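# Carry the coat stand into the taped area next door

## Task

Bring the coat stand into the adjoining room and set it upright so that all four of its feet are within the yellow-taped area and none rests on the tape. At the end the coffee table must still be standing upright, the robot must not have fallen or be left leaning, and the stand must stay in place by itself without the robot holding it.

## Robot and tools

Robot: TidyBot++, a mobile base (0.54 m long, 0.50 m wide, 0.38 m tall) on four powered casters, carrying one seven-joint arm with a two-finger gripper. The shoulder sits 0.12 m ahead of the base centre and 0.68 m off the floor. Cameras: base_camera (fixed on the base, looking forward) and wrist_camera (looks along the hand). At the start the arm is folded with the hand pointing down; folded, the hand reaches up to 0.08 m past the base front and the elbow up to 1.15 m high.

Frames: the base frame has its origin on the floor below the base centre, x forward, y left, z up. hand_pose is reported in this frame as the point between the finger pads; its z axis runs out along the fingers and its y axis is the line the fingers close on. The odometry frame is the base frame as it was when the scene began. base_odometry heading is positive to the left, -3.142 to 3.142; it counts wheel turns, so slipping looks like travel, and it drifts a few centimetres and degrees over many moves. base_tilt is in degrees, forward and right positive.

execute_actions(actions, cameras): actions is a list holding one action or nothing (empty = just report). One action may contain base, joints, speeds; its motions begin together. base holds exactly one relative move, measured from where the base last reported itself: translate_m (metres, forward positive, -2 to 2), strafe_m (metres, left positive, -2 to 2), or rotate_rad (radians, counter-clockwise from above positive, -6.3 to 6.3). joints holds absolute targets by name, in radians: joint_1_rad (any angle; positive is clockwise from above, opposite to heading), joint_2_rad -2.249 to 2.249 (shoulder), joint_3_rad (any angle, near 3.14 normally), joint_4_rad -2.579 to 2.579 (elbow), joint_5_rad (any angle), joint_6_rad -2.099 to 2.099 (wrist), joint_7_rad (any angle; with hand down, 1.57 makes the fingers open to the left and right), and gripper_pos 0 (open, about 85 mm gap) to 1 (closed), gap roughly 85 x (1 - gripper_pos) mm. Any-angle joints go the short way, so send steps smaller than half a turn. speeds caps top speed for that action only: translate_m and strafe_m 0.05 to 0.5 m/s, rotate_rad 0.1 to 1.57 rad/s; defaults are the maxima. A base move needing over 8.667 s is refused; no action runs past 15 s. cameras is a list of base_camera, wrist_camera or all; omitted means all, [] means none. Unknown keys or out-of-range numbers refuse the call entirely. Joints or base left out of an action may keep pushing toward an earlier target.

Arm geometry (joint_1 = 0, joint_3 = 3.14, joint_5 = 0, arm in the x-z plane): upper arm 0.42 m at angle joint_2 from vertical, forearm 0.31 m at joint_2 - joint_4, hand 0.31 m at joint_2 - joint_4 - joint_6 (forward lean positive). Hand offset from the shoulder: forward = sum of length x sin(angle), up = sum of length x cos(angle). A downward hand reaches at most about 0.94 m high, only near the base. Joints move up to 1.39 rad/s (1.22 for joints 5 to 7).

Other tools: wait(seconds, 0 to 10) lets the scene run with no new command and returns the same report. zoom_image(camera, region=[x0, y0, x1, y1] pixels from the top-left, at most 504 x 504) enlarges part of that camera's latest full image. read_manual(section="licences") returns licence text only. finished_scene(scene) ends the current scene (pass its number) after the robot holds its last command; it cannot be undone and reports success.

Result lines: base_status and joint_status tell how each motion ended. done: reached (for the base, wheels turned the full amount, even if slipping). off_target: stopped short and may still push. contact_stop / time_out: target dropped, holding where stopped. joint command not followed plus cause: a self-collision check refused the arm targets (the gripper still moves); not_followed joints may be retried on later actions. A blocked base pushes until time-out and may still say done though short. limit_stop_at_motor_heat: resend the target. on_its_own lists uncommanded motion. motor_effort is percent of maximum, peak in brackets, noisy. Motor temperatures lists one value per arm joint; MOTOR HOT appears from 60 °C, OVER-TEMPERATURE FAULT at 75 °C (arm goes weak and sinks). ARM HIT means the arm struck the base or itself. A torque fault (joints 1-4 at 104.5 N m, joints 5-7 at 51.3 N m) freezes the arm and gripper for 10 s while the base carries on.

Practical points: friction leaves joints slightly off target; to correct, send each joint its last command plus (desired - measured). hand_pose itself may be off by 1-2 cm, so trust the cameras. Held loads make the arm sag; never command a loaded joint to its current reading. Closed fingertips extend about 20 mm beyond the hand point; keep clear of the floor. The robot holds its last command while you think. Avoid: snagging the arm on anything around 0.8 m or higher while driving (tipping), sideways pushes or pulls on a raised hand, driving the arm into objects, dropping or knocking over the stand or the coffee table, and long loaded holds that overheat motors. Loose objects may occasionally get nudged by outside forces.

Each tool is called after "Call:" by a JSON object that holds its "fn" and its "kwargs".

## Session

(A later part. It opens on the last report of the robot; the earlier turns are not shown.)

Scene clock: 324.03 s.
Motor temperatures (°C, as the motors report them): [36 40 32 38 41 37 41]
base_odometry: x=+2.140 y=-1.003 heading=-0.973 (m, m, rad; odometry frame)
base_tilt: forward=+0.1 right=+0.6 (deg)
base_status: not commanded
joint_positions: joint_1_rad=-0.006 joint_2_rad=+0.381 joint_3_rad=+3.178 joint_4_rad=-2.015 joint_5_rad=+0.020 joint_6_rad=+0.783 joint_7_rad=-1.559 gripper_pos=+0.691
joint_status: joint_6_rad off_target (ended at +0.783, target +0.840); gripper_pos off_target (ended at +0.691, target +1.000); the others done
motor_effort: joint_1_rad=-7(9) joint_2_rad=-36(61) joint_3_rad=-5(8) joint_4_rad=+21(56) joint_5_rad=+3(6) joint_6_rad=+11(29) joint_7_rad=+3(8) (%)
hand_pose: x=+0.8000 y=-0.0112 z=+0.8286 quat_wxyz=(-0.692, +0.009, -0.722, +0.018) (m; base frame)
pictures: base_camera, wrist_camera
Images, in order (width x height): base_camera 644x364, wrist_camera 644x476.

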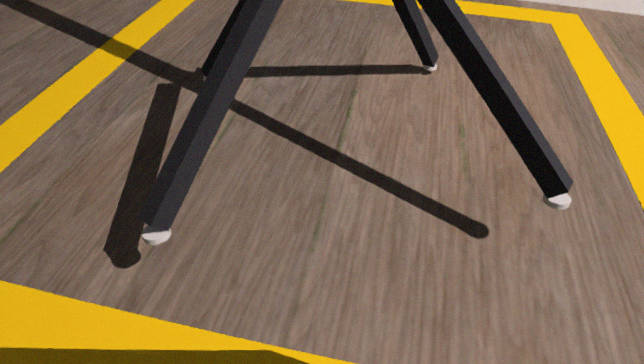

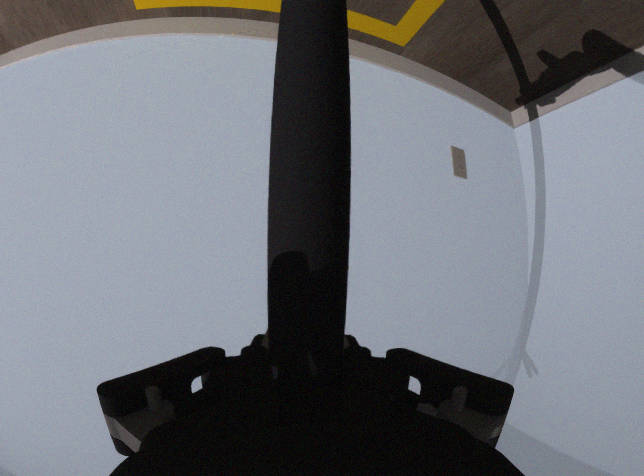

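All four feet appear inside. Release and back off.

Call:
{"fn": "execute_actions", "kwargs": {"actions": [{"joints":{"gripper_pos":0}}], "cameras": []}}

Call:
{"fn": "execute_actions", "kwargs": {"actions": [{"base":{"translate_m":-0.3},"speeds":{"translate_m":0.15}}]}}

Scene clock: 327.23 s.
Motor temperatures (°C, as the motors report them): [36 40 32 38 41 36 41]
base_odometry: x=+2.139 y=-1.003 heading=-0.973 (m, m, rad; odometry frame)
base_tilt: forward=+0.0 right=+0.7 (deg)
base_status: not commanded
joint_positions: joint_1_rad=+0.008 joint_2_rad=+0.386 joint_3_rad=+3.189 joint_4_rad=-2.015 joint_5_rad=+0.020 joint_6_rad=+0.805 joint_7_rad=-1.559 gripper_pos=+0.000
joint_status: all done
motor_effort: joint_1_rad=-10(12) joint_2_rad=-34(37) joint_3_rad=-8(9) joint_4_rad=+19(23) joint_5_rad=+3(4) joint_6_rad=+8(11) joint_7_rad=+0(2) (%)
hand_pose: x=+0.8008 y=-0.0270 z=+0.8316 quat_wxyz=(-0.698, +0.002, -0.716, +0.028) (m; base frame)
pictures: none
No camera images: the call's "cameras" was empty. Leave "cameras" out to get every camera's image.

Scene clock: 329.90 s.
Motor temperatures (°C, as the motors report them): [36 40 32 38 41 36 41]
base_odometry: x=+1.971 y=-0.755 heading=-0.974 (m, m, rad; odometry frame)
base_tilt: forward=+0.0 right=+0.6 (deg)
base_status: done
joint_positions: joint_1_rad=-0.023 joint_2_rad=+0.391 joint_3_rad=+3.185 joint_4_rad=-2.010 joint_5_rad=+0.020 joint_6_rad=+0.806 joint_7_rad=-1.559 gripper_pos=+0.000
joint_status: not commanded
motor_effort: joint_1_rad=-1(12) joint_2_rad=-35(38) joint_3_rad=+0(10) joint_4_rad=+18(23) joint_5_rad=+0(4) joint_6_rad=+8(10) joint_7_rad=+1(1) (%)
hand_pose: x=+0.8032 y=-0.0036 z=+0.8313 quat_wxyz=(-0.698, +0.014, -0.715, +0.016) (m; base frame)
pictures: base_camera, wrist_camera
Images, in order (width x height): base_camera 644x364, wrist_camera 644x476.

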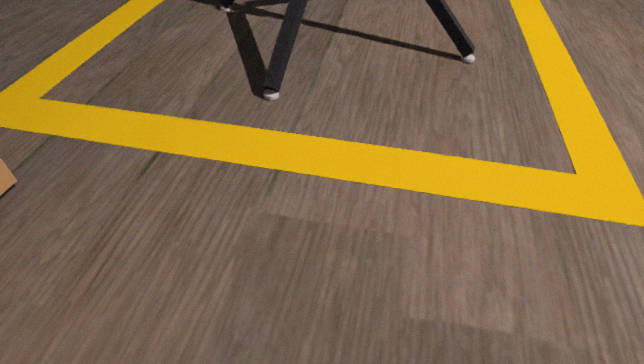

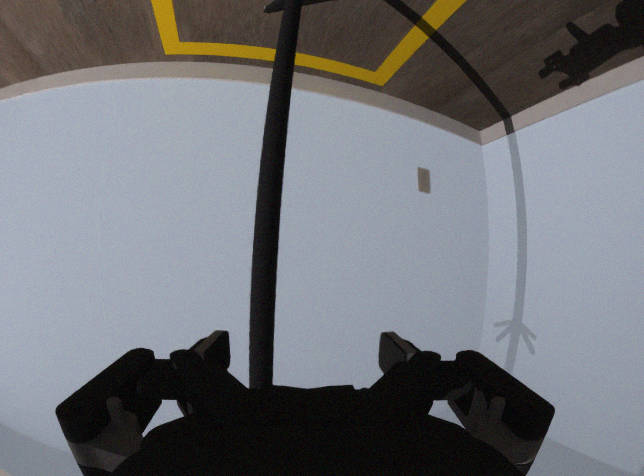

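Call:
{"fn": "finished_scene", "kwargs": {"scene": 1}}

The scene is finished: the task was done.


## Next scene

The same job, from a new start.

Call:
{"fn": "execute_actions", "kwargs": {"actions": [{"joints":{"joint_2_rad":0.3,"joint_4_rad":-2.0,"joint_6_rad":0.73}}]}}

Scene clock: 15.00 s.
Motor temperatures (°C, as the motors report them): [36 38 32 37 41 36 41]
base_odometry: x=+0.000 y=+0.000 heading=+0.000 (m, m, rad; odometry frame)
base_tilt: forward=+0.0 right=+0.7 (deg)
base_status: not commanded
joint_positions: joint_1_rad=+0.031 joint_2_rad=+0.248 joint_3_rad=+3.123 joint_4_rad=-2.043 joint_5_rad=+0.039 joint_6_rad=+0.714 joint_7_rad=+1.616 gripper_pos=+0.000
joint_status: joint_2_rad off_target (ended at +0.248, target +0.300); joint_4_rad off_target (ended at -2.043, target -2.000); the others done
motor_effort: joint_1_rad=-1(2) joint_2_rad=-30(36) joint_3_rad=-1(1) joint_4_rad=+19(40) joint_5_rad=+0(3) joint_6_rad=+8(15) joint_7_rad=+0(2) (%)
hand_pose: x=+0.7698 y=+0.0003 z=+0.8804 quat_wxyz=(+0.020, +0.709, +0.029, +0.705) (m; base frame)
pictures: base_camera, wrist_camera
Images, in order (width x height): base_camera 644x364, wrist_camera 644x476.

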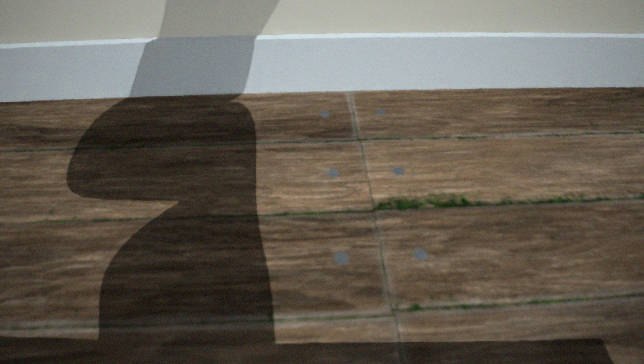

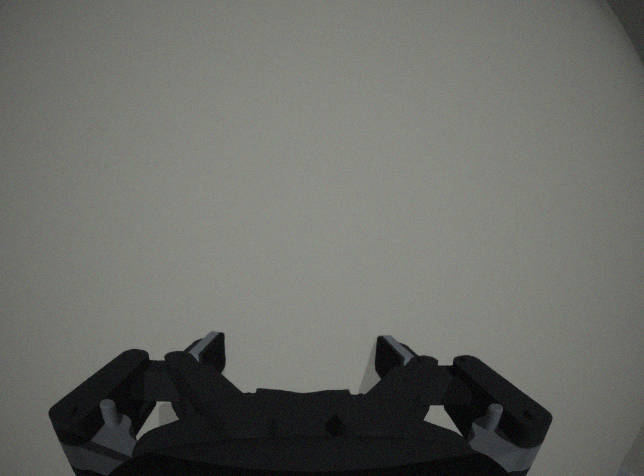

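Oops, facing a wall. Back off and turn around.

Call:
{"fn": "execute_actions", "kwargs": {"actions": [{"base":{"translate_m":-0.2}}], "cameras": []}}

Call:
{"fn": "execute_actions", "kwargs": {"actions": [{"base":{"rotate_rad":3.14}}], "cameras": ["wrist_camera"]}}

Scene clock: 18.77 s.
Motor temperatures (°C, as the motors report them): [36 38 32 37 41 36 41]
base_odometry: x=-0.200 y=+0.000 heading=-0.001 (m, m, rad; odometry frame)
base_tilt: forward=+0.0 right=+0.7 (deg)
base_status: done
joint_positions: joint_1_rad=+0.031 joint_2_rad=+0.295 joint_3_rad=+3.123 joint_4_rad=-2.011 joint_5_rad=+0.039 joint_6_rad=+0.716 joint_7_rad=+1.616 gripper_pos=+0.000
joint_status: not commanded
on_its_own: joint_2_rad moved +0.047 to your old target +0.300
motor_effort: joint_1_rad=-1(0) joint_2_rad=-33(35) joint_3_rad=-1(1) joint_4_rad=+18(27) joint_5_rad=-1(1) joint_6_rad=+8(9) joint_7_rad=+0(1) (%)
hand_pose: x=+0.7855 y=-0.0002 z=+0.8674 quat_wxyz=(+0.019, +0.713, +0.029, +0.700) (m; base frame)
pictures: none
No camera images: the call's "cameras" was empty. Leave "cameras" out to get every camera's image.

Scene clock: 22.13 s.
Motor temperatures (°C, as the motors report them): [36 38 32 37 41 36 41]
base_odometry: x=-0.200 y=+0.000 heading=+3.139 (m, m, rad; odometry frame)
base_tilt: forward=+0.0 right=+0.7 (deg)
base_status: done
joint_positions: joint_1_rad=+0.027 joint_2_rad=+0.295 joint_3_rad=+3.123 joint_4_rad=-2.011 joint_5_rad=+0.039 joint_6_rad=+0.716 joint_7_rad=+1.616 gripper_pos=+0.000
joint_status: not commanded
motor_effort: joint_1_rad=-1(5) joint_2_rad=-32(35) joint_3_rad=-1(4) joint_4_rad=+18(19) joint_5_rad=+0(1) joint_6_rad=+8(8) joint_7_rad=+0(0) (%)
hand_pose: x=+0.7855 y=+0.0022 z=+0.8674 quat_wxyz=(+0.018, +0.713, +0.030, +0.700) (m; base frame)
pictures: wrist_camera
Images, in order (width x height): wrist_camera 644x476.

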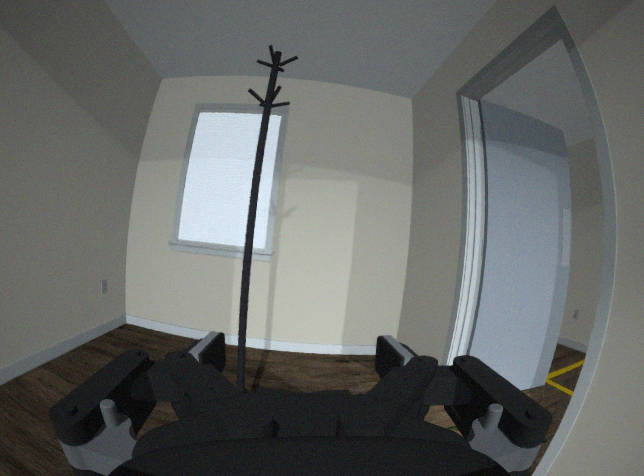

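Call:
{"fn": "execute_actions", "kwargs": {"actions": [{"base":{"strafe_m":0.2}}], "cameras": []}}

Call:
{"fn": "execute_actions", "kwargs": {"actions": [{"base":{"translate_m":0.45}}], "cameras": ["wrist_camera"]}}

Scene clock: 25.30 s.
Motor temperatures (°C, as the motors report them): [36 38 32 37 41 36 41]
base_odometry: x=-0.200 y=-0.200 heading=+3.140 (m, m, rad; odometry frame)
base_tilt: forward=+0.0 right=+0.6 (deg)
base_status: done
joint_positions: joint_1_rad=+0.025 joint_2_rad=+0.295 joint_3_rad=+3.123 joint_4_rad=-2.011 joint_5_rad=+0.039 joint_6_rad=+0.716 joint_7_rad=+1.616 gripper_pos=+0.000
joint_status: not commanded
motor_effort: joint_1_rad=-1(3) joint_2_rad=-32(33) joint_3_rad=-1(3) joint_4_rad=+18(19) joint_5_rad=+0(1) joint_6_rad=+7(9) joint_7_rad=+0(0) (%)
hand_pose: x=+0.7855 y=+0.0037 z=+0.8674 quat_wxyz=(+0.017, +0.713, +0.031, +0.700) (m; base frame)
pictures: none
No camera images: the call's "cameras" was empty. Leave "cameras" out to get every camera's image.

Scene clock: 27.57 s.
Motor temperatures (°C, as the motors report them): [36 38 32 37 41 36 41]
base_odometry: x=-0.651 y=-0.200 heading=+3.140 (m, m, rad; odometry frame)
base_tilt: forward=+0.0 right=+0.7 (deg)
base_status: done
joint_positions: joint_1_rad=+0.025 joint_2_rad=+0.297 joint_3_rad=+3.123 joint_4_rad=-2.011 joint_5_rad=+0.039 joint_6_rad=+0.716 joint_7_rad=+1.616 gripper_pos=+0.000
joint_status: not commanded
motor_effort: joint_1_rad=-1(2) joint_2_rad=-32(36) joint_3_rad=-1(2) joint_4_rad=+18(20) joint_5_rad=+0(0) joint_6_rad=+9(8) joint_7_rad=+0(0) (%)
hand_pose: x=+0.7858 y=+0.0037 z=+0.8666 quat_wxyz=(+0.017, +0.714, +0.031, +0.700) (m; base frame)
pictures: wrist_camera
Images, in order (width x height): wrist_camera 644x476.

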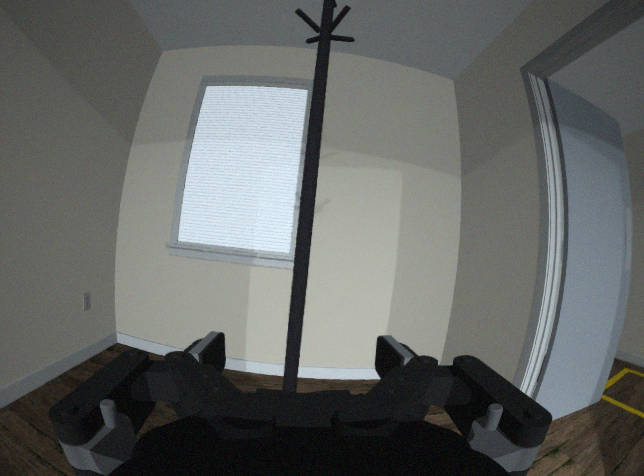

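Call:
{"fn": "execute_actions", "kwargs": {"actions": [{"base":{"strafe_m":0.03}}], "cameras": []}}

Call:
{"fn": "execute_actions", "kwargs": {"actions": [{"base":{"translate_m":0.47},"speeds":{"translate_m":0.25}}], "cameras": []}}

Call:
{"fn": "execute_actions", "kwargs": {"actions": [{"joints":{"gripper_pos":1}}], "cameras": ["wrist_camera"]}}

Scene clock: 30.70 s.
Motor temperatures (°C, as the motors report them): [36 38 32 37 41 36 41]
base_odometry: x=-0.651 y=-0.230 heading=+3.140 (m, m, rad; odometry frame)
base_tilt: forward=+0.0 right=+0.6 (deg)
base_status: done
joint_positions: joint_1_rad=+0.025 joint_2_rad=+0.297 joint_3_rad=+3.123 joint_4_rad=-2.011 joint_5_rad=+0.039 joint_6_rad=+0.716 joint_7_rad=+1.616 gripper_pos=+0.000
joint_status: not commanded
motor_effort: joint_1_rad=-1(4) joint_2_rad=-32(33) joint_3_rad=-1(3) joint_4_rad=+19(19) joint_5_rad=-1(0) joint_6_rad=+7(8) joint_7_rad=+0(0) (%)
hand_pose: x=+0.7858 y=+0.0035 z=+0.8666 quat_wxyz=(+0.017, +0.714, +0.031, +0.700) (m; base frame)
pictures: none
No camera images: the call's "cameras" was empty. Leave "cameras" out to get every camera's image.

Scene clock: 33.43 s.
Motor temperatures (°C, as the motors report them): [36 38 32 37 41 36 41]
base_odometry: x=-1.121 y=-0.229 heading=+3.141 (m, m, rad; odometry frame)
base_tilt: forward=+0.0 right=+0.7 (deg)
base_status: done
joint_positions: joint_1_rad=+0.025 joint_2_rad=+0.297 joint_3_rad=+3.123 joint_4_rad=-2.011 joint_5_rad=+0.039 joint_6_rad=+0.716 joint_7_rad=+1.616 gripper_pos=+0.000
joint_status: not commanded
motor_effort: joint_1_rad=-1(1) joint_2_rad=-32(34) joint_3_rad=-1(1) joint_4_rad=+18(21) joint_5_rad=+0(0) joint_6_rad=+8(10) joint_7_rad=+0(0) (%)
hand_pose: x=+0.7858 y=+0.0035 z=+0.8668 quat_wxyz=(+0.017, +0.714, +0.031, +0.700) (m; base frame)
pictures: none
No camera images: the call's "cameras" was empty. Leave "cameras" out to get every camera's image.

Scene clock: 34.53 s.
Motor temperatures (°C, as the motors report them): [36 38 32 37 41 36 41]
base_odometry: x=-1.121 y=-0.229 heading=+3.141 (m, m, rad; odometry frame)
base_tilt: forward=+0.1 right=+0.7 (deg)
base_status: not commanded
joint_positions: joint_1_rad=+0.046 joint_2_rad=+0.297 joint_3_rad=+3.129 joint_4_rad=-2.010 joint_5_rad=+0.035 joint_6_rad=+0.716 joint_7_rad=+1.613 gripper_pos=+0.643
joint_status: gripper_pos off_target (ended at +0.643, target +1.000)
motor_effort: joint_1_rad=-3(10) joint_2_rad=-31(34) joint_3_rad=-1(8) joint_4_rad=+18(20) joint_5_rad=+5(6) joint_6_rad=+8(9) joint_7_rad=+7(8) (%)
hand_pose: x=+0.7859 y=-0.0150 z=+0.8668 quat_wxyz=(+0.026, +0.714, +0.019, +0.699) (m; base frame)
pictures: wrist_camera
Images, in order (width x height): wrist_camera 644x476.

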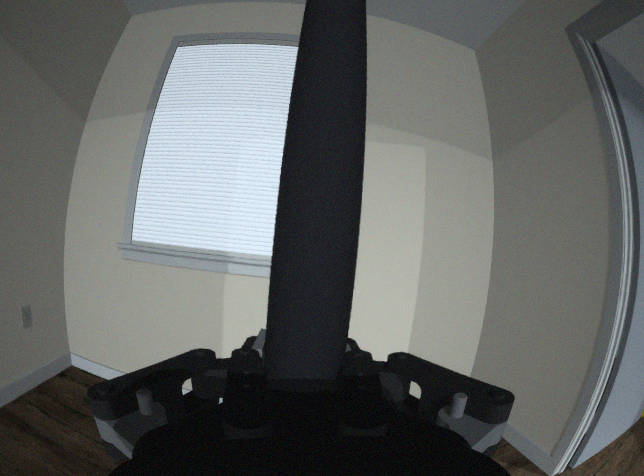

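Lift, then turn toward the door.

Call:
{"fn": "execute_actions", "kwargs": {"actions": [{"joints":{"joint_2_rad":-0.35,"joint_4_rad":-1.8,"joint_6_rad":0.45,"gripper_pos":1}}], "cameras": []}}

Call:
{"fn": "execute_actions", "kwargs": {"actions": [{"base":{"rotate_rad":-1.3},"speeds":{"rotate_rad":0.4},"joints":{"gripper_pos":1}}]}}

Scene clock: 38.63 s.
Motor temperatures (°C, as the motors report them): [36 38 32 37 41 36 41]
base_odometry: x=-1.121 y=-0.229 heading=+3.141 (m, m, rad; odometry frame)
base_tilt: forward=+0.1 right=+0.7 (deg)
base_status: not commanded
joint_positions: joint_1_rad=+0.032 joint_2_rad=-0.220 joint_3_rad=+3.129 joint_4_rad=-1.969 joint_5_rad=+0.034 joint_6_rad=+0.341 joint_7_rad=+1.597 gripper_pos=+0.669
joint_status: joint_2_rad off_target (ended at -0.220, target -0.350); joint_4_rad off_target (ended at -1.969, target -1.800); joint_6_rad off_target (ended at +0.341, target +0.450); gripper_pos off_target (ended at +0.669, target +1.000)
motor_effort: joint_1_rad=-1(1) joint_2_rad=-42(66) joint_3_rad=+0(2) joint_4_rad=+55(56) joint_5_rad=+0(5) joint_6_rad=+29(33) joint_7_rad=+1(9) (%)
hand_pose: x=+0.6435 y=-0.0041 z=+1.0874 quat_wxyz=(+0.027, +0.647, +0.018, +0.762) (m; base frame)
pictures: none
No camera images: the call's "cameras" was empty. Leave "cameras" out to get every camera's image.

Scene clock: 42.73 s.
Motor temperatures (°C, as the motors report them): [36 38 32 37 41 36 41]
base_odometry: x=-1.121 y=-0.229 heading=+1.841 (m, m, rad; odometry frame)
base_tilt: forward=+0.0 right=+0.6 (deg)
base_status: done
joint_positions: joint_1_rad=+0.034 joint_2_rad=-0.220 joint_3_rad=+3.127 joint_4_rad=-1.969 joint_5_rad=+0.034 joint_6_rad=+0.341 joint_7_rad=+1.597 gripper_pos=+0.669
joint_status: gripper_pos off_target (ended at +0.669, target +1.000)
motor_effort: joint_1_rad=-1(6) joint_2_rad=-43(44) joint_3_rad=+0(5) joint_4_rad=+55(55) joint_5_rad=-1(1) joint_6_rad=+29(28) joint_7_rad=+0(2) (%)
hand_pose: x=+0.6435 y=-0.0040 z=+1.0874 quat_wxyz=(+0.027, +0.647, +0.018, +0.762) (m; base frame)
pictures: base_camera, wrist_camera
Images, in order (width x height): base_camera 644x364, wrist_camera 644x476.

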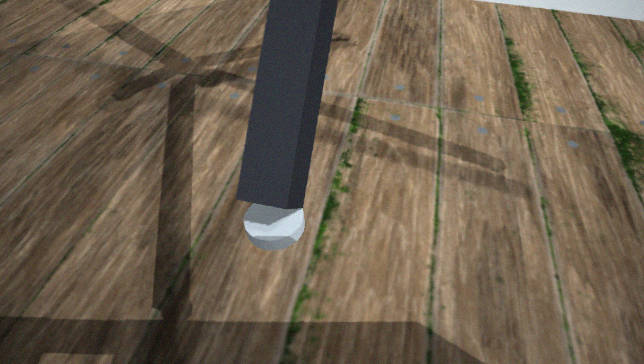

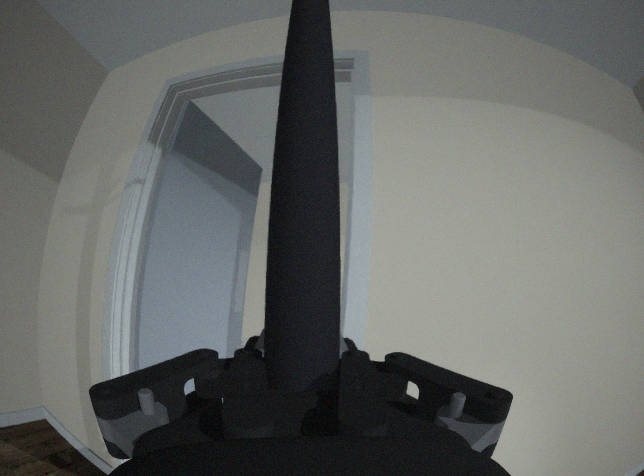

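Call:
{"fn": "execute_actions", "kwargs": {"actions": [{"base":{"rotate_rad":0.35},"speeds":{"rotate_rad":0.4},"joints":{"gripper_pos":1}}], "cameras": []}}

Call:
{"fn": "execute_actions", "kwargs": {"actions": [{"base":{"translate_m":0.5},"speeds":{"translate_m":0.2},"joints":{"gripper_pos":1}}]}}

Scene clock: 46.63 s.
Motor temperatures (°C, as the motors report them): [36 38 32 37 41 36 41]
base_odometry: x=-1.121 y=-0.229 heading=+2.190 (m, m, rad; odometry frame)
base_tilt: forward=+0.0 right=+0.7 (deg)
base_status: done
joint_positions: joint_1_rad=+0.027 joint_2_rad=-0.220 joint_3_rad=+3.119 joint_4_rad=-1.969 joint_5_rad=+0.034 joint_6_rad=+0.341 joint_7_rad=+1.597 gripper_pos=+0.669
joint_status: gripper_pos off_target (ended at +0.669, target +1.000)
motor_effort: joint_1_rad=-1(6) joint_2_rad=-43(44) joint_3_rad=+0(5) joint_4_rad=+55(56) joint_5_rad=+1(2) joint_6_rad=+28(29) joint_7_rad=+1(3) (%)
hand_pose: x=+0.6434 y=+0.0040 z=+1.0873 quat_wxyz=(+0.022, +0.647, +0.023, +0.762) (m; base frame)
pictures: none
No camera images: the call's "cameras" was empty. Leave "cameras" out to get every camera's image.

Scene clock: 49.93 s.
Motor temperatures (°C, as the motors report them): [36 38 32 37 41 36 41]
base_odometry: x=-1.411 y=+0.178 heading=+2.190 (m, m, rad; odometry frame)
base_tilt: forward=+0.0 right=+0.6 (deg)
base_status: done
joint_positions: joint_1_rad=+0.027 joint_2_rad=-0.213 joint_3_rad=+3.119 joint_4_rad=-1.969 joint_5_rad=+0.034 joint_6_rad=+0.340 joint_7_rad=+1.597 gripper_pos=+0.669
joint_status: gripper_pos off_target (ended at +0.669, target +1.000)
motor_effort: joint_1_rad=-1(2) joint_2_rad=-43(47) joint_3_rad=+0(0) joint_4_rad=+54(56) joint_5_rad=+0(1) joint_6_rad=+28(30) joint_7_rad=+1(3) (%)
hand_pose: x=+0.6466 y=+0.0039 z=+1.0829 quat_wxyz=(+0.022, +0.650, +0.023, +0.759) (m; base frame)
pictures: base_camera, wrist_camera
Images, in order (width x height): base_camera 644x364, wrist_camera 644x476.

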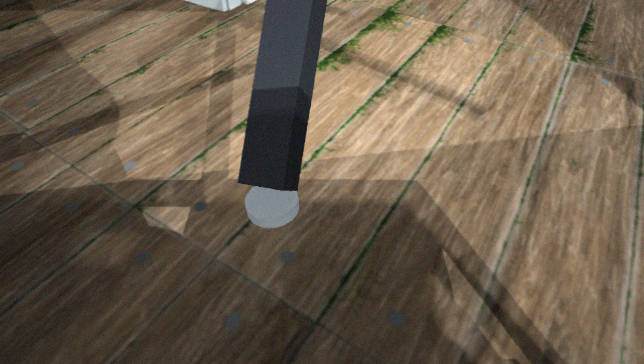

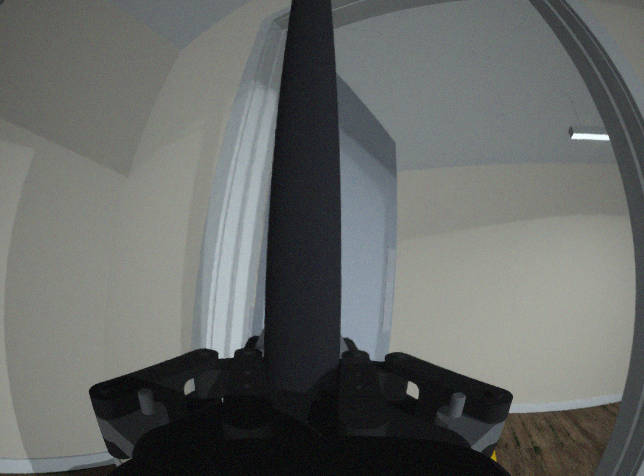

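Call:
{"fn": "execute_actions", "kwargs": {"actions": [{"base":{"strafe_m":-0.35},"speeds":{"strafe_m":0.15},"joints":{"gripper_pos":1}}]}}

Scene clock: 54.13 s.
Motor temperatures (°C, as the motors report them): [36 38 32 37 41 36 41]
base_odometry: x=-1.126 y=+0.381 heading=+2.190 (m, m, rad; odometry frame)
base_tilt: forward=+0.0 right=+0.7 (deg)
base_status: done
joint_positions: joint_1_rad=+0.032 joint_2_rad=-0.213 joint_3_rad=+3.121 joint_4_rad=-1.969 joint_5_rad=+0.034 joint_6_rad=+0.340 joint_7_rad=+1.597 gripper_pos=+0.670
joint_status: gripper_pos off_target (ended at +0.670, target +1.000)
motor_effort: joint_1_rad=+0(3) joint_2_rad=-43(45) joint_3_rad=+1(5) joint_4_rad=+55(56) joint_5_rad=+0(3) joint_6_rad=+29(28) joint_7_rad=+0(3) (%)
hand_pose: x=+0.6466 y=+0.0006 z=+1.0829 quat_wxyz=(+0.024, +0.650, +0.021, +0.759) (m; base frame)
pictures: base_camera, wrist_camera
Images, in order (width x height): base_camera 644x364, wrist_camera 644x476.

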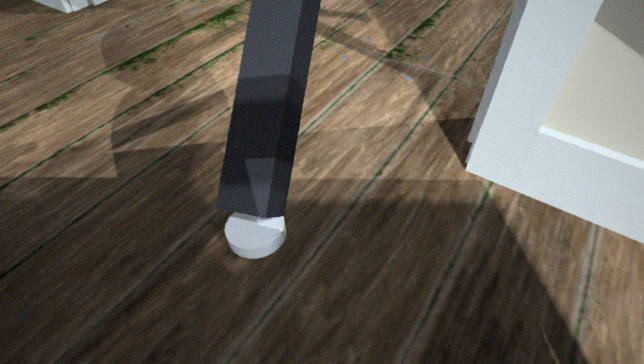

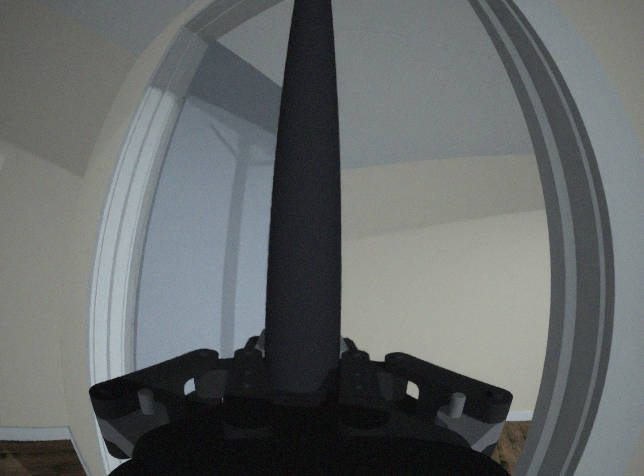

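Call:
{"fn": "execute_actions", "kwargs": {"actions": [{"base":{"translate_m":-0.5},"speeds":{"translate_m":0.2},"joints":{"gripper_pos":1}}], "cameras": []}}

Call:
{"fn": "execute_actions", "kwargs": {"actions": [{"base":{"strafe_m":0.5},"speeds":{"strafe_m":0.2},"joints":{"gripper_pos":1}}], "cameras": []}}

Call:
{"fn": "execute_actions", "kwargs": {"actions": [{"base":{"rotate_rad":-0.78},"speeds":{"rotate_rad":0.4},"joints":{"gripper_pos":1}}], "cameras": []}}

Call:
{"fn": "execute_actions", "kwargs": {"actions": [{"base":{"strafe_m":0.61},"speeds":{"strafe_m":0.2},"joints":{"gripper_pos":1}}]}}

Scene clock: 65.67 s.
Motor temperatures (°C, as the motors report them): [36 39 32 38 41 36 41]
base_odometry: x=-0.836 y=-0.026 heading=+2.190 (m, m, rad; odometry frame)
base_tilt: forward=+0.1 right=+0.7 (deg)
base_status: done
joint_positions: joint_1_rad=+0.032 joint_2_rad=-0.214 joint_3_rad=+3.121 joint_4_rad=-1.969 joint_5_rad=+0.034 joint_6_rad=+0.339 joint_7_rad=+1.597 gripper_pos=+0.670
joint_status: gripper_pos off_target (ended at +0.670, target +1.000)
motor_effort: joint_1_rad=-1(0) joint_2_rad=-44(48) joint_3_rad=+0(1) joint_4_rad=+55(56) joint_5_rad=+0(0) joint_6_rad=+29(30) joint_7_rad=+1(2) (%)
hand_pose: x=+0.6461 y=+0.0006 z=+1.0832 quat_wxyz=(+0.025, +0.650, +0.021, +0.759) (m; base frame)
pictures: none
No camera images: the call's "cameras" was empty. Leave "cameras" out to get every camera's image.

Scene clock: 68.97 s.
Motor temperatures (°C, as the motors report them): [36 39 32 38 41 36 41]
base_odometry: x=-1.243 y=-0.316 heading=+2.190 (m, m, rad; odometry frame)
base_tilt: forward=+0.0 right=+0.7 (deg)
base_status: done
joint_positions: joint_1_rad=+0.028 joint_2_rad=-0.214 joint_3_rad=+3.121 joint_4_rad=-1.969 joint_5_rad=+0.034 joint_6_rad=+0.339 joint_7_rad=+1.597 gripper_pos=+0.670
joint_status: gripper_pos off_target (ended at +0.670, target +1.000)
motor_effort: joint_1_rad=-1(3) joint_2_rad=-43(45) joint_3_rad=+0(4) joint_4_rad=+54(56) joint_5_rad=+0(1) joint_6_rad=+29(29) joint_7_rad=+1(2) (%)
hand_pose: x=+0.6461 y=+0.0026 z=+1.0832 quat_wxyz=(+0.023, +0.650, +0.023, +0.759) (m; base frame)
pictures: none
No camera images: the call's "cameras" was empty. Leave "cameras" out to get every camera's image.

Scene clock: 71.77 s.
Motor temperatures (°C, as the motors report them): [36 39 32 38 41 36 41]
base_odometry: x=-1.243 y=-0.316 heading=+1.411 (m, m, rad; odometry frame)
base_tilt: forward=+0.0 right=+0.6 (deg)
base_status: done
joint_positions: joint_1_rad=+0.034 joint_2_rad=-0.214 joint_3_rad=+3.125 joint_4_rad=-1.969 joint_5_rad=+0.034 joint_6_rad=+0.338 joint_7_rad=+1.597 gripper_pos=+0.670
joint_status: gripper_pos off_target (ended at +0.670, target +1.000)
motor_effort: joint_1_rad=-1(6) joint_2_rad=-43(46) joint_3_rad=+0(5) joint_4_rad=+54(57) joint_5_rad=-1(1) joint_6_rad=+29(30) joint_7_rad=+0(2) (%)
hand_pose: x=+0.6462 y=-0.0029 z=+1.0831 quat_wxyz=(+0.026, +0.650, +0.019, +0.759) (m; base frame)
pictures: none
No camera images: the call's "cameras" was empty. Leave "cameras" out to get every camera's image.

Scene clock: 75.60 s.
Motor temperatures (°C, as the motors report them): [36 39 32 38 41 36 41]
base_odometry: x=-1.845 y=-0.218 heading=+1.410 (m, m, rad; odometry frame)
base_tilt: forward=+0.0 right=+0.7 (deg)
base_status: done
joint_positions: joint_1_rad=+0.030 joint_2_rad=-0.214 joint_3_rad=+3.124 joint_4_rad=-1.969 joint_5_rad=+0.034 joint_6_rad=+0.338 joint_7_rad=+1.597 gripper_pos=+0.670
joint_status: gripper_pos off_target (ended at +0.670, target +1.000)
motor_effort: joint_1_rad=-1(4) joint_2_rad=-43(45) joint_3_rad=-1(4) joint_4_rad=+54(57) joint_5_rad=+0(1) joint_6_rad=+29(30) joint_7_rad=+1(2) (%)
hand_pose: x=+0.6462 y=+0.0001 z=+1.0830 quat_wxyz=(+0.024, +0.650, +0.021, +0.759) (m; base frame)
pictures: base_camera, wrist_camera
Images, in order (width x height): base_camera 644x364, wrist_camera 644x476.

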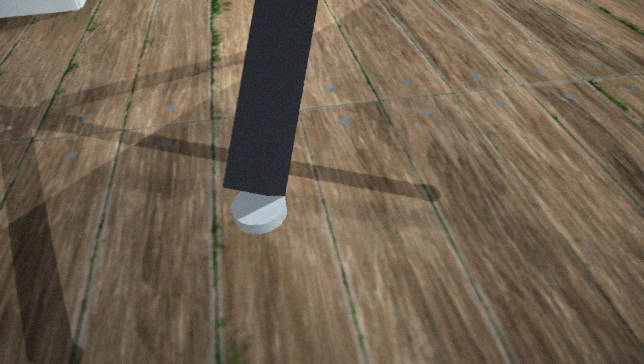

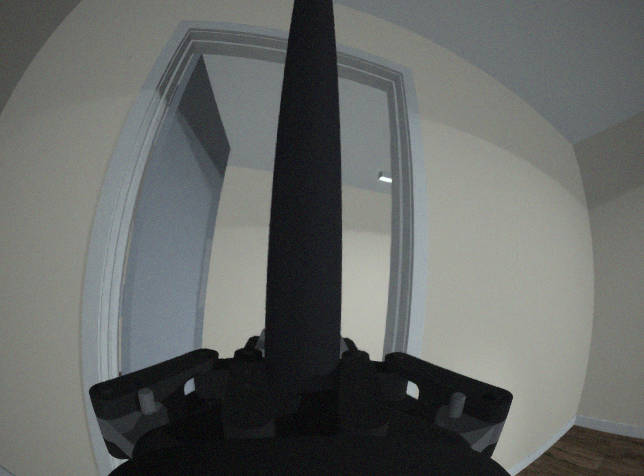

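Call:
{"fn": "execute_actions", "kwargs": {"actions": [{"base":{"translate_m":0.8},"speeds":{"translate_m":0.2},"joints":{"gripper_pos":1}}]}}

Scene clock: 81.63 s.
Motor temperatures (°C, as the motors report them): [36 39 32 38 41 36 41]
base_odometry: x=-1.717 y=+0.571 heading=+1.410 (m, m, rad; odometry frame)
base_tilt: forward=+0.0 right=+0.7 (deg)
base_status: done
joint_positions: joint_1_rad=+0.029 joint_2_rad=-0.210 joint_3_rad=+3.124 joint_4_rad=-1.969 joint_5_rad=+0.034 joint_6_rad=+0.335 joint_7_rad=+1.597 gripper_pos=+0.681
joint_status: gripper_pos off_target (ended at +0.681, target +1.000)
motor_effort: joint_1_rad=-1(3) joint_2_rad=-44(48) joint_3_rad=+0(4) joint_4_rad=+57(58) joint_5_rad=+0(5) joint_6_rad=+31(30) joint_7_rad=+1(7) (%)
hand_pose: x=+0.6477 y=+0.0005 z=+1.0801 quat_wxyz=(+0.024, +0.653, +0.021, +0.757) (m; base frame)
pictures: base_camera, wrist_camera
Images, in order (width x height): base_camera 644x364, wrist_camera 644x476.

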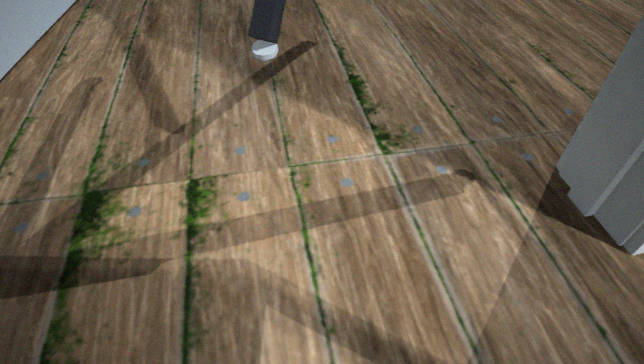

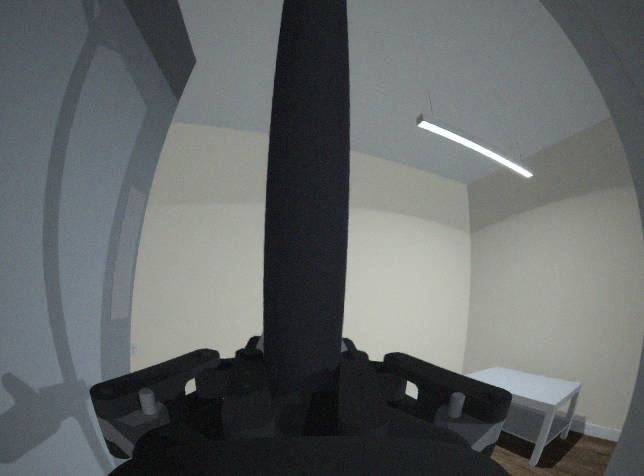

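Call:
{"fn": "execute_actions", "kwargs": {"actions": [{"base":{"translate_m":0.8},"speeds":{"translate_m":0.2},"joints":{"gripper_pos":1}}]}}

Scene clock: 87.87 s.
Motor temperatures (°C, as the motors report them): [36 39 32 38 41 36 41]
base_odometry: x=-1.590 y=+1.361 heading=+1.411 (m, m, rad; odometry frame)
base_tilt: forward=+0.1 right=+0.7 (deg)
base_status: done
joint_positions: joint_1_rad=+0.029 joint_2_rad=-0.208 joint_3_rad=+3.124 joint_4_rad=-1.969 joint_5_rad=+0.034 joint_6_rad=+0.329 joint_7_rad=+1.597 gripper_pos=+0.685
joint_status: gripper_pos off_target (ended at +0.685, target +1.000)
motor_effort: joint_1_rad=-1(1) joint_2_rad=-43(48) joint_3_rad=+0(2) joint_4_rad=+55(58) joint_5_rad=+0(4) joint_6_rad=+29(31) joint_7_rad=+1(3) (%)
hand_pose: x=+0.6489 y=+0.0004 z=+1.0769 quat_wxyz=(+0.024, +0.656, +0.021, +0.754) (m; base frame)
pictures: base_camera, wrist_camera
Images, in order (width x height): base_camera 644x364, wrist_camera 644x476.

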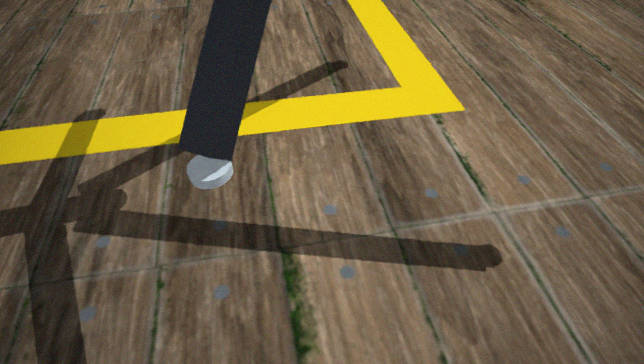

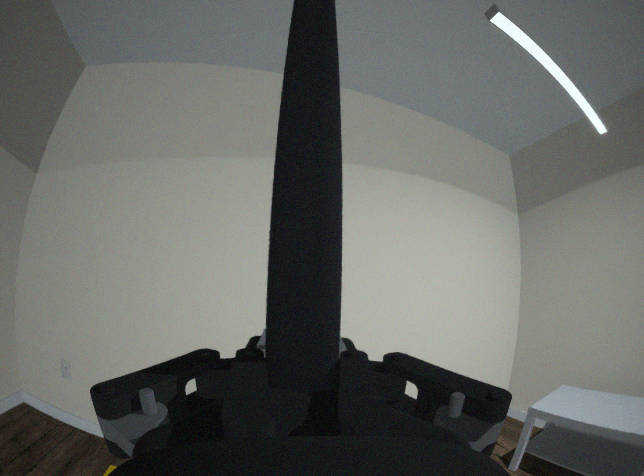

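Call:
{"fn": "execute_actions", "kwargs": {"actions": [{"base":{"strafe_m":0.2},"speeds":{"strafe_m":0.15},"joints":{"gripper_pos":1}}], "cameras": []}}

Call:
{"fn": "execute_actions", "kwargs": {"actions": [{"base":{"translate_m":0.22},"speeds":{"translate_m":0.15},"joints":{"gripper_pos":1}}], "cameras": []}}

Call:
{"fn": "execute_actions", "kwargs": {"actions": [{"joints":{"joint_2_rad":0.3,"joint_4_rad":-2.0,"joint_6_rad":0.73,"gripper_pos":1}}]}}

Scene clock: 92.57 s.
Motor temperatures (°C, as the motors report them): [36 39 32 39 41 36 41]
base_odometry: x=-1.787 y=+1.393 heading=+1.410 (m, m, rad; odometry frame)
base_tilt: forward=+0.0 right=+0.7 (deg)
base_status: done
joint_positions: joint_1_rad=+0.029 joint_2_rad=-0.208 joint_3_rad=+3.122 joint_4_rad=-1.969 joint_5_rad=+0.034 joint_6_rad=+0.329 joint_7_rad=+1.597 gripper_pos=+0.685
joint_status: gripper_pos off_target (ended at +0.685, target +1.000)
motor_effort: joint_1_rad=-1(4) joint_2_rad=-44(45) joint_3_rad=-1(5) joint_4_rad=+55(55) joint_5_rad=+0(0) joint_6_rad=+30(30) joint_7_rad=+1(2) (%)
hand_pose: x=+0.6489 y=+0.0014 z=+1.0769 quat_wxyz=(+0.023, +0.656, +0.022, +0.754) (m; base frame)
pictures: none
No camera images: the call's "cameras" was empty. Leave "cameras" out to get every camera's image.

Scene clock: 94.73 s.
Motor temperatures (°C, as the motors report them): [36 39 32 39 41 36 41]
base_odometry: x=-1.753 y=+1.611 heading=+1.411 (m, m, rad; odometry frame)
base_tilt: forward=+0.0 right=+0.7 (deg)
base_status: done
joint_positions: joint_1_rad=+0.029 joint_2_rad=-0.206 joint_3_rad=+3.122 joint_4_rad=-1.970 joint_5_rad=+0.034 joint_6_rad=+0.329 joint_7_rad=+1.597 gripper_pos=+0.685
joint_status: gripper_pos off_target (ended at +0.685, target +1.000)
motor_effort: joint_1_rad=-1(2) joint_2_rad=-44(49) joint_3_rad=+0(1) joint_4_rad=+54(57) joint_5_rad=+0(0) joint_6_rad=+28(31) joint_7_rad=+1(1) (%)
hand_pose: x=+0.6498 y=+0.0014 z=+1.0755 quat_wxyz=(+0.023, +0.657, +0.022, +0.753) (m; base frame)
pictures: none
No camera images: the call's "cameras" was empty. Leave "cameras" out to get every camera's image.

Scene clock: 109.73 s.
Motor temperatures (°C, as the motors report them): [36 39 32 38 41 36 41]
base_odometry: x=-1.753 y=+1.610 heading=+1.411 (m, m, rad; odometry frame)
base_tilt: forward=+0.0 right=+0.6 (deg)
base_status: not commanded
joint_positions: joint_1_rad=+0.039 joint_2_rad=+0.263 joint_3_rad=+3.129 joint_4_rad=-2.006 joint_5_rad=+0.026 joint_6_rad=+0.698 joint_7_rad=+1.597 gripper_pos=+0.688
joint_status: gripper_pos off_target (ended at +0.688, target +1.000); the others done
motor_effort: joint_1_rad=-3(9) joint_2_rad=-29(54) joint_3_rad=-3(9) joint_4_rad=+20(57) joint_5_rad=+1(8) joint_6_rad=+8(29) joint_7_rad=-1(10) (%)
hand_pose: x=+0.7802 y=-0.0117 z=+0.8860 quat_wxyz=(+0.019, +0.707, +0.012, +0.707) (m; base frame)
pictures: base_camera, wrist_camera
Images, in order (width x height): base_camera 644x364, wrist_camera 644x476.

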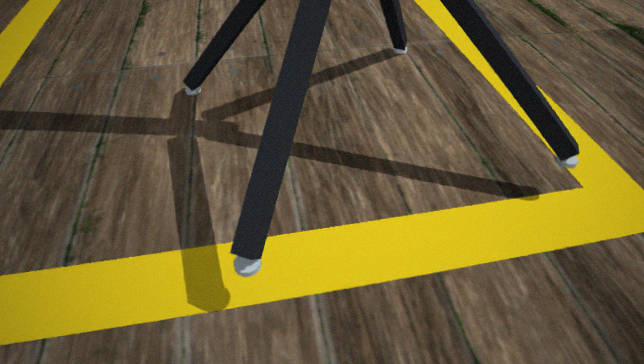

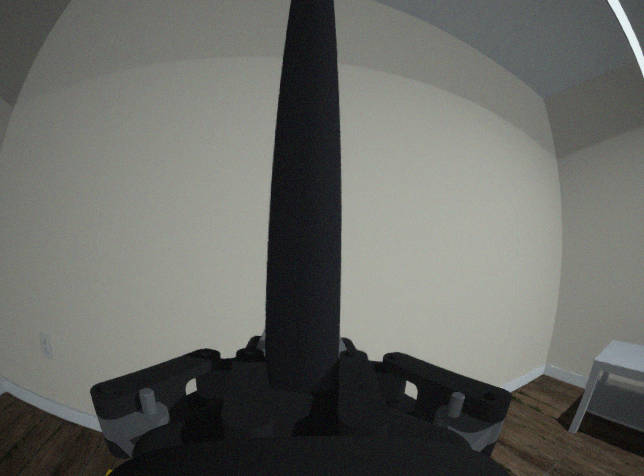

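Need about 0.2 left and 0.15 forward.

Call:
{"fn": "execute_actions", "kwargs": {"actions": [{"joints":{"joint_2_rad":-0.35,"joint_4_rad":-1.8,"joint_6_rad":0.45,"gripper_pos":1}}], "cameras": []}}

Call:
{"fn": "execute_actions", "kwargs": {"actions": [{"base":{"strafe_m":0.2},"speeds":{"strafe_m":0.15},"joints":{"gripper_pos":1}}], "cameras": []}}

Call:
{"fn": "execute_actions", "kwargs": {"actions": [{"base":{"translate_m":0.15},"speeds":{"translate_m":0.15},"joints":{"gripper_pos":1}}], "cameras": []}}

Call:
{"fn": "execute_actions", "kwargs": {"actions": [{"joints":{"joint_2_rad":0.27,"joint_4_rad":-2.0,"joint_6_rad":0.7,"gripper_pos":1}}]}}

Scene clock: 115.17 s.
Motor temperatures (°C, as the motors report them): [36 39 32 38 41 36 41]
base_odometry: x=-1.753 y=+1.610 heading=+1.411 (m, m, rad; odometry frame)
base_tilt: forward=+0.1 right=+0.7 (deg)
base_status: not commanded
joint_positions: joint_1_rad=+0.039 joint_2_rad=-0.220 joint_3_rad=+3.129 joint_4_rad=-1.977 joint_5_rad=+0.026 joint_6_rad=+0.330 joint_7_rad=+1.597 gripper_pos=+0.690
joint_status: joint_2_rad off_target (ended at -0.220, target -0.350); joint_4_rad off_target (ended at -1.977, target -1.800); joint_6_rad off_target (ended at +0.330, target +0.450); gripper_pos off_target (ended at +0.690, target +1.000)
motor_effort: joint_1_rad=-1(9) joint_2_rad=-45(66) joint_3_rad=+0(8) joint_4_rad=+56(57) joint_5_rad=+0(4) joint_6_rad=+31(31) joint_7_rad=+1(5) (%)
hand_pose: x=+0.6439 y=-0.0090 z=+1.0787 quat_wxyz=(+0.027, +0.654, +0.012, +0.756) (m; base frame)
pictures: none
No camera images: the call's "cameras" was empty. Leave "cameras" out to get every camera's image.

Scene clock: 117.20 s.
Motor temperatures (°C, as the motors report them): [36 39 32 38 41 36 41]
base_odometry: x=-1.950 y=+1.642 heading=+1.411 (m, m, rad; odometry frame)
base_tilt: forward=+0.0 right=+0.6 (deg)
base_status: done
joint_positions: joint_1_rad=+0.030 joint_2_rad=-0.220 joint_3_rad=+3.125 joint_4_rad=-1.977 joint_5_rad=+0.026 joint_6_rad=+0.327 joint_7_rad=+1.597 gripper_pos=+0.691
joint_status: gripper_pos off_target (ended at +0.691, target +1.000)
motor_effort: joint_1_rad=-2(8) joint_2_rad=-44(48) joint_3_rad=-1(9) joint_4_rad=+56(60) joint_5_rad=-1(2) joint_6_rad=+30(32) joint_7_rad=+0(4) (%)
hand_pose: x=+0.6443 y=-0.0019 z=+1.0777 quat_wxyz=(+0.023, +0.656, +0.017, +0.755) (m; base frame)
pictures: none
No camera images: the call's "cameras" was empty. Leave "cameras" out to get every camera's image.

Scene clock: 118.90 s.
Motor temperatures (°C, as the motors report them): [36 39 32 39 41 36 41]
base_odometry: x=-1.926 y=+1.791 heading=+1.411 (m, m, rad; odometry frame)
base_tilt: forward=+0.0 right=+0.7 (deg)
base_status: done
joint_positions: joint_1_rad=+0.030 joint_2_rad=-0.212 joint_3_rad=+3.125 joint_4_rad=-1.977 joint_5_rad=+0.026 joint_6_rad=+0.326 joint_7_rad=+1.597 gripper_pos=+0.691
joint_status: gripper_pos off_target (ended at +0.691, target +1.000)
motor_effort: joint_1_rad=-1(2) joint_2_rad=-44(48) joint_3_rad=+0(1) joint_4_rad=+55(58) joint_5_rad=+0(1) joint_6_rad=+30(32) joint_7_rad=+1(3) (%)
hand_pose: x=+0.6473 y=-0.0020 z=+1.0734 quat_wxyz=(+0.023, +0.659, +0.017, +0.752) (m; base frame)
pictures: none
No camera images: the call's "cameras" was empty. Leave "cameras" out to get every camera's image.

Scene clock: 133.90 s.
Motor temperatures (°C, as the motors report them): [36 39 32 38 41 36 41]
base_odometry: x=-1.926 y=+1.790 heading=+1.411 (m, m, rad; odometry frame)
base_tilt: forward=+0.0 right=+0.7 (deg)
base_status: not commanded
joint_positions: joint_1_rad=+0.027 joint_2_rad=+0.242 joint_3_rad=+3.124 joint_4_rad=-2.009 joint_5_rad=+0.026 joint_6_rad=+0.653 joint_7_rad=+1.597 gripper_pos=+0.691
joint_status: gripper_pos off_target (ended at +0.691, target +1.000); the others done
motor_effort: joint_1_rad=-5(8) joint_2_rad=-30(54) joint_3_rad=-5(7) joint_4_rad=+21(57) joint_5_rad=+0(6) joint_6_rad=+9(30) joint_7_rad=-3(9) (%)
hand_pose: x=+0.7751 y=-0.0011 z=+0.8844 quat_wxyz=(+0.013, +0.716, +0.017, +0.697) (m; base frame)
pictures: base_camera, wrist_camera
Images, in order (width x height): base_camera 644x364, wrist_camera 644x476.

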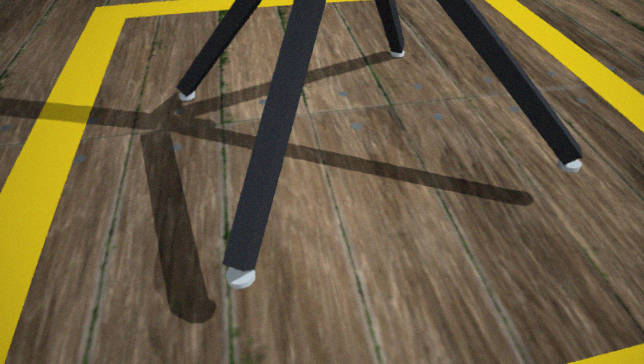

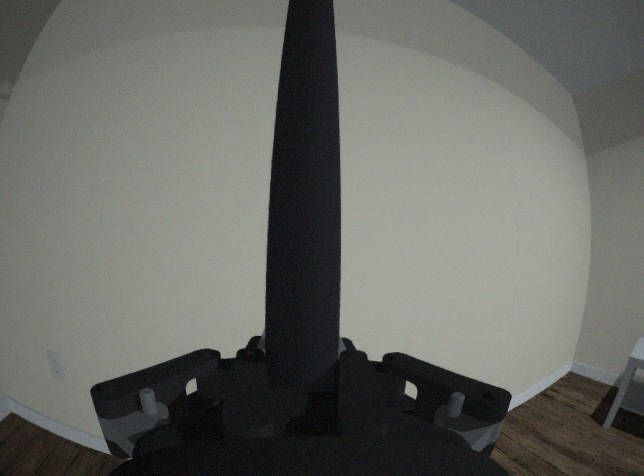

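All inside. Release and back off.

Call:
{"fn": "execute_actions", "kwargs": {"actions": [{"joints":{"gripper_pos":0}}], "cameras": []}}

Call:
{"fn": "execute_actions", "kwargs": {"actions": [{"base":{"translate_m":-0.3},"speeds":{"translate_m":0.15}}], "cameras": ["base_camera"]}}

Call:
{"fn": "finished_scene", "kwargs": {"scene": 2}}

Scene clock: 137.17 s.
Motor temperatures (°C, as the motors report them): [36 39 32 38 41 36 41]
base_odometry: x=-1.926 y=+1.790 heading=+1.411 (m, m, rad; odometry frame)
base_tilt: forward=+0.0 right=+0.7 (deg)
base_status: not commanded
joint_positions: joint_1_rad=+0.033 joint_2_rad=+0.246 joint_3_rad=+3.124 joint_4_rad=-2.009 joint_5_rad=+0.026 joint_6_rad=+0.664 joint_7_rad=+1.597 gripper_pos=+0.000
joint_status: all done
motor_effort: joint_1_rad=-1(5) joint_2_rad=-30(33) joint_3_rad=-2(5) joint_4_rad=+20(25) joint_5_rad=+0(3) joint_6_rad=+8(10) joint_7_rad=+0(2) (%)
hand_pose: x=+0.7759 y=-0.0051 z=+0.8851 quat_wxyz=(+0.015, +0.714, +0.015, +0.700) (m; base frame)
pictures: none
No camera images: the call's "cameras" was empty. Leave "cameras" out to get every camera's image.

Scene clock: 142.07 s.
Motor temperatures (°C, as the motors report them): [36 39 32 38 41 36 41]
base_odometry: x=-1.972 y=+1.496 heading=+1.416 (m, m, rad; odometry frame)
base_tilt: forward=+0.0 right=+0.6 (deg)
base_status: translate_m time_out (by the wheels' count: -0.298 of -0.300)
joint_positions: joint_1_rad=+0.036 joint_2_rad=+0.255 joint_3_rad=+3.130 joint_4_rad=-2.009 joint_5_rad=+0.026 joint_6_rad=+0.667 joint_7_rad=+1.597 gripper_pos=+0.000
joint_status: not commanded
motor_effort: joint_1_rad=-1(8) joint_2_rad=-30(33) joint_3_rad=-1(7) joint_4_rad=+19(24) joint_5_rad=+0(2) joint_6_rad=+8(9) joint_7_rad=+0(1) (%)
hand_pose: x=+0.7779 y=-0.0100 z=+0.8805 quat_wxyz=(+0.018, +0.716, +0.013, +0.698) (m; base frame)
pictures: base_camera
Images, in order (width x height): base_camera 644x364.

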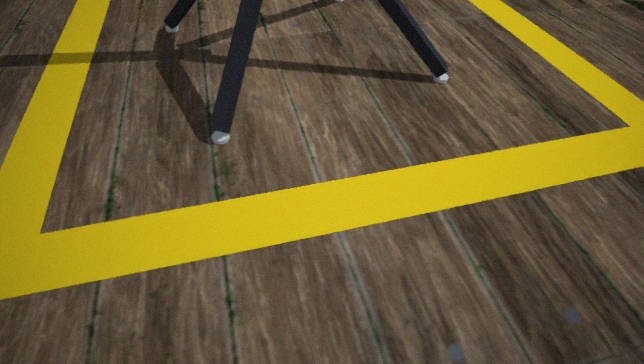

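not run: a stop came earlier in this reply.

Call:
{"fn": "finished_scene", "kwargs": {"scene": 2}}

The scene is finished: the task was done.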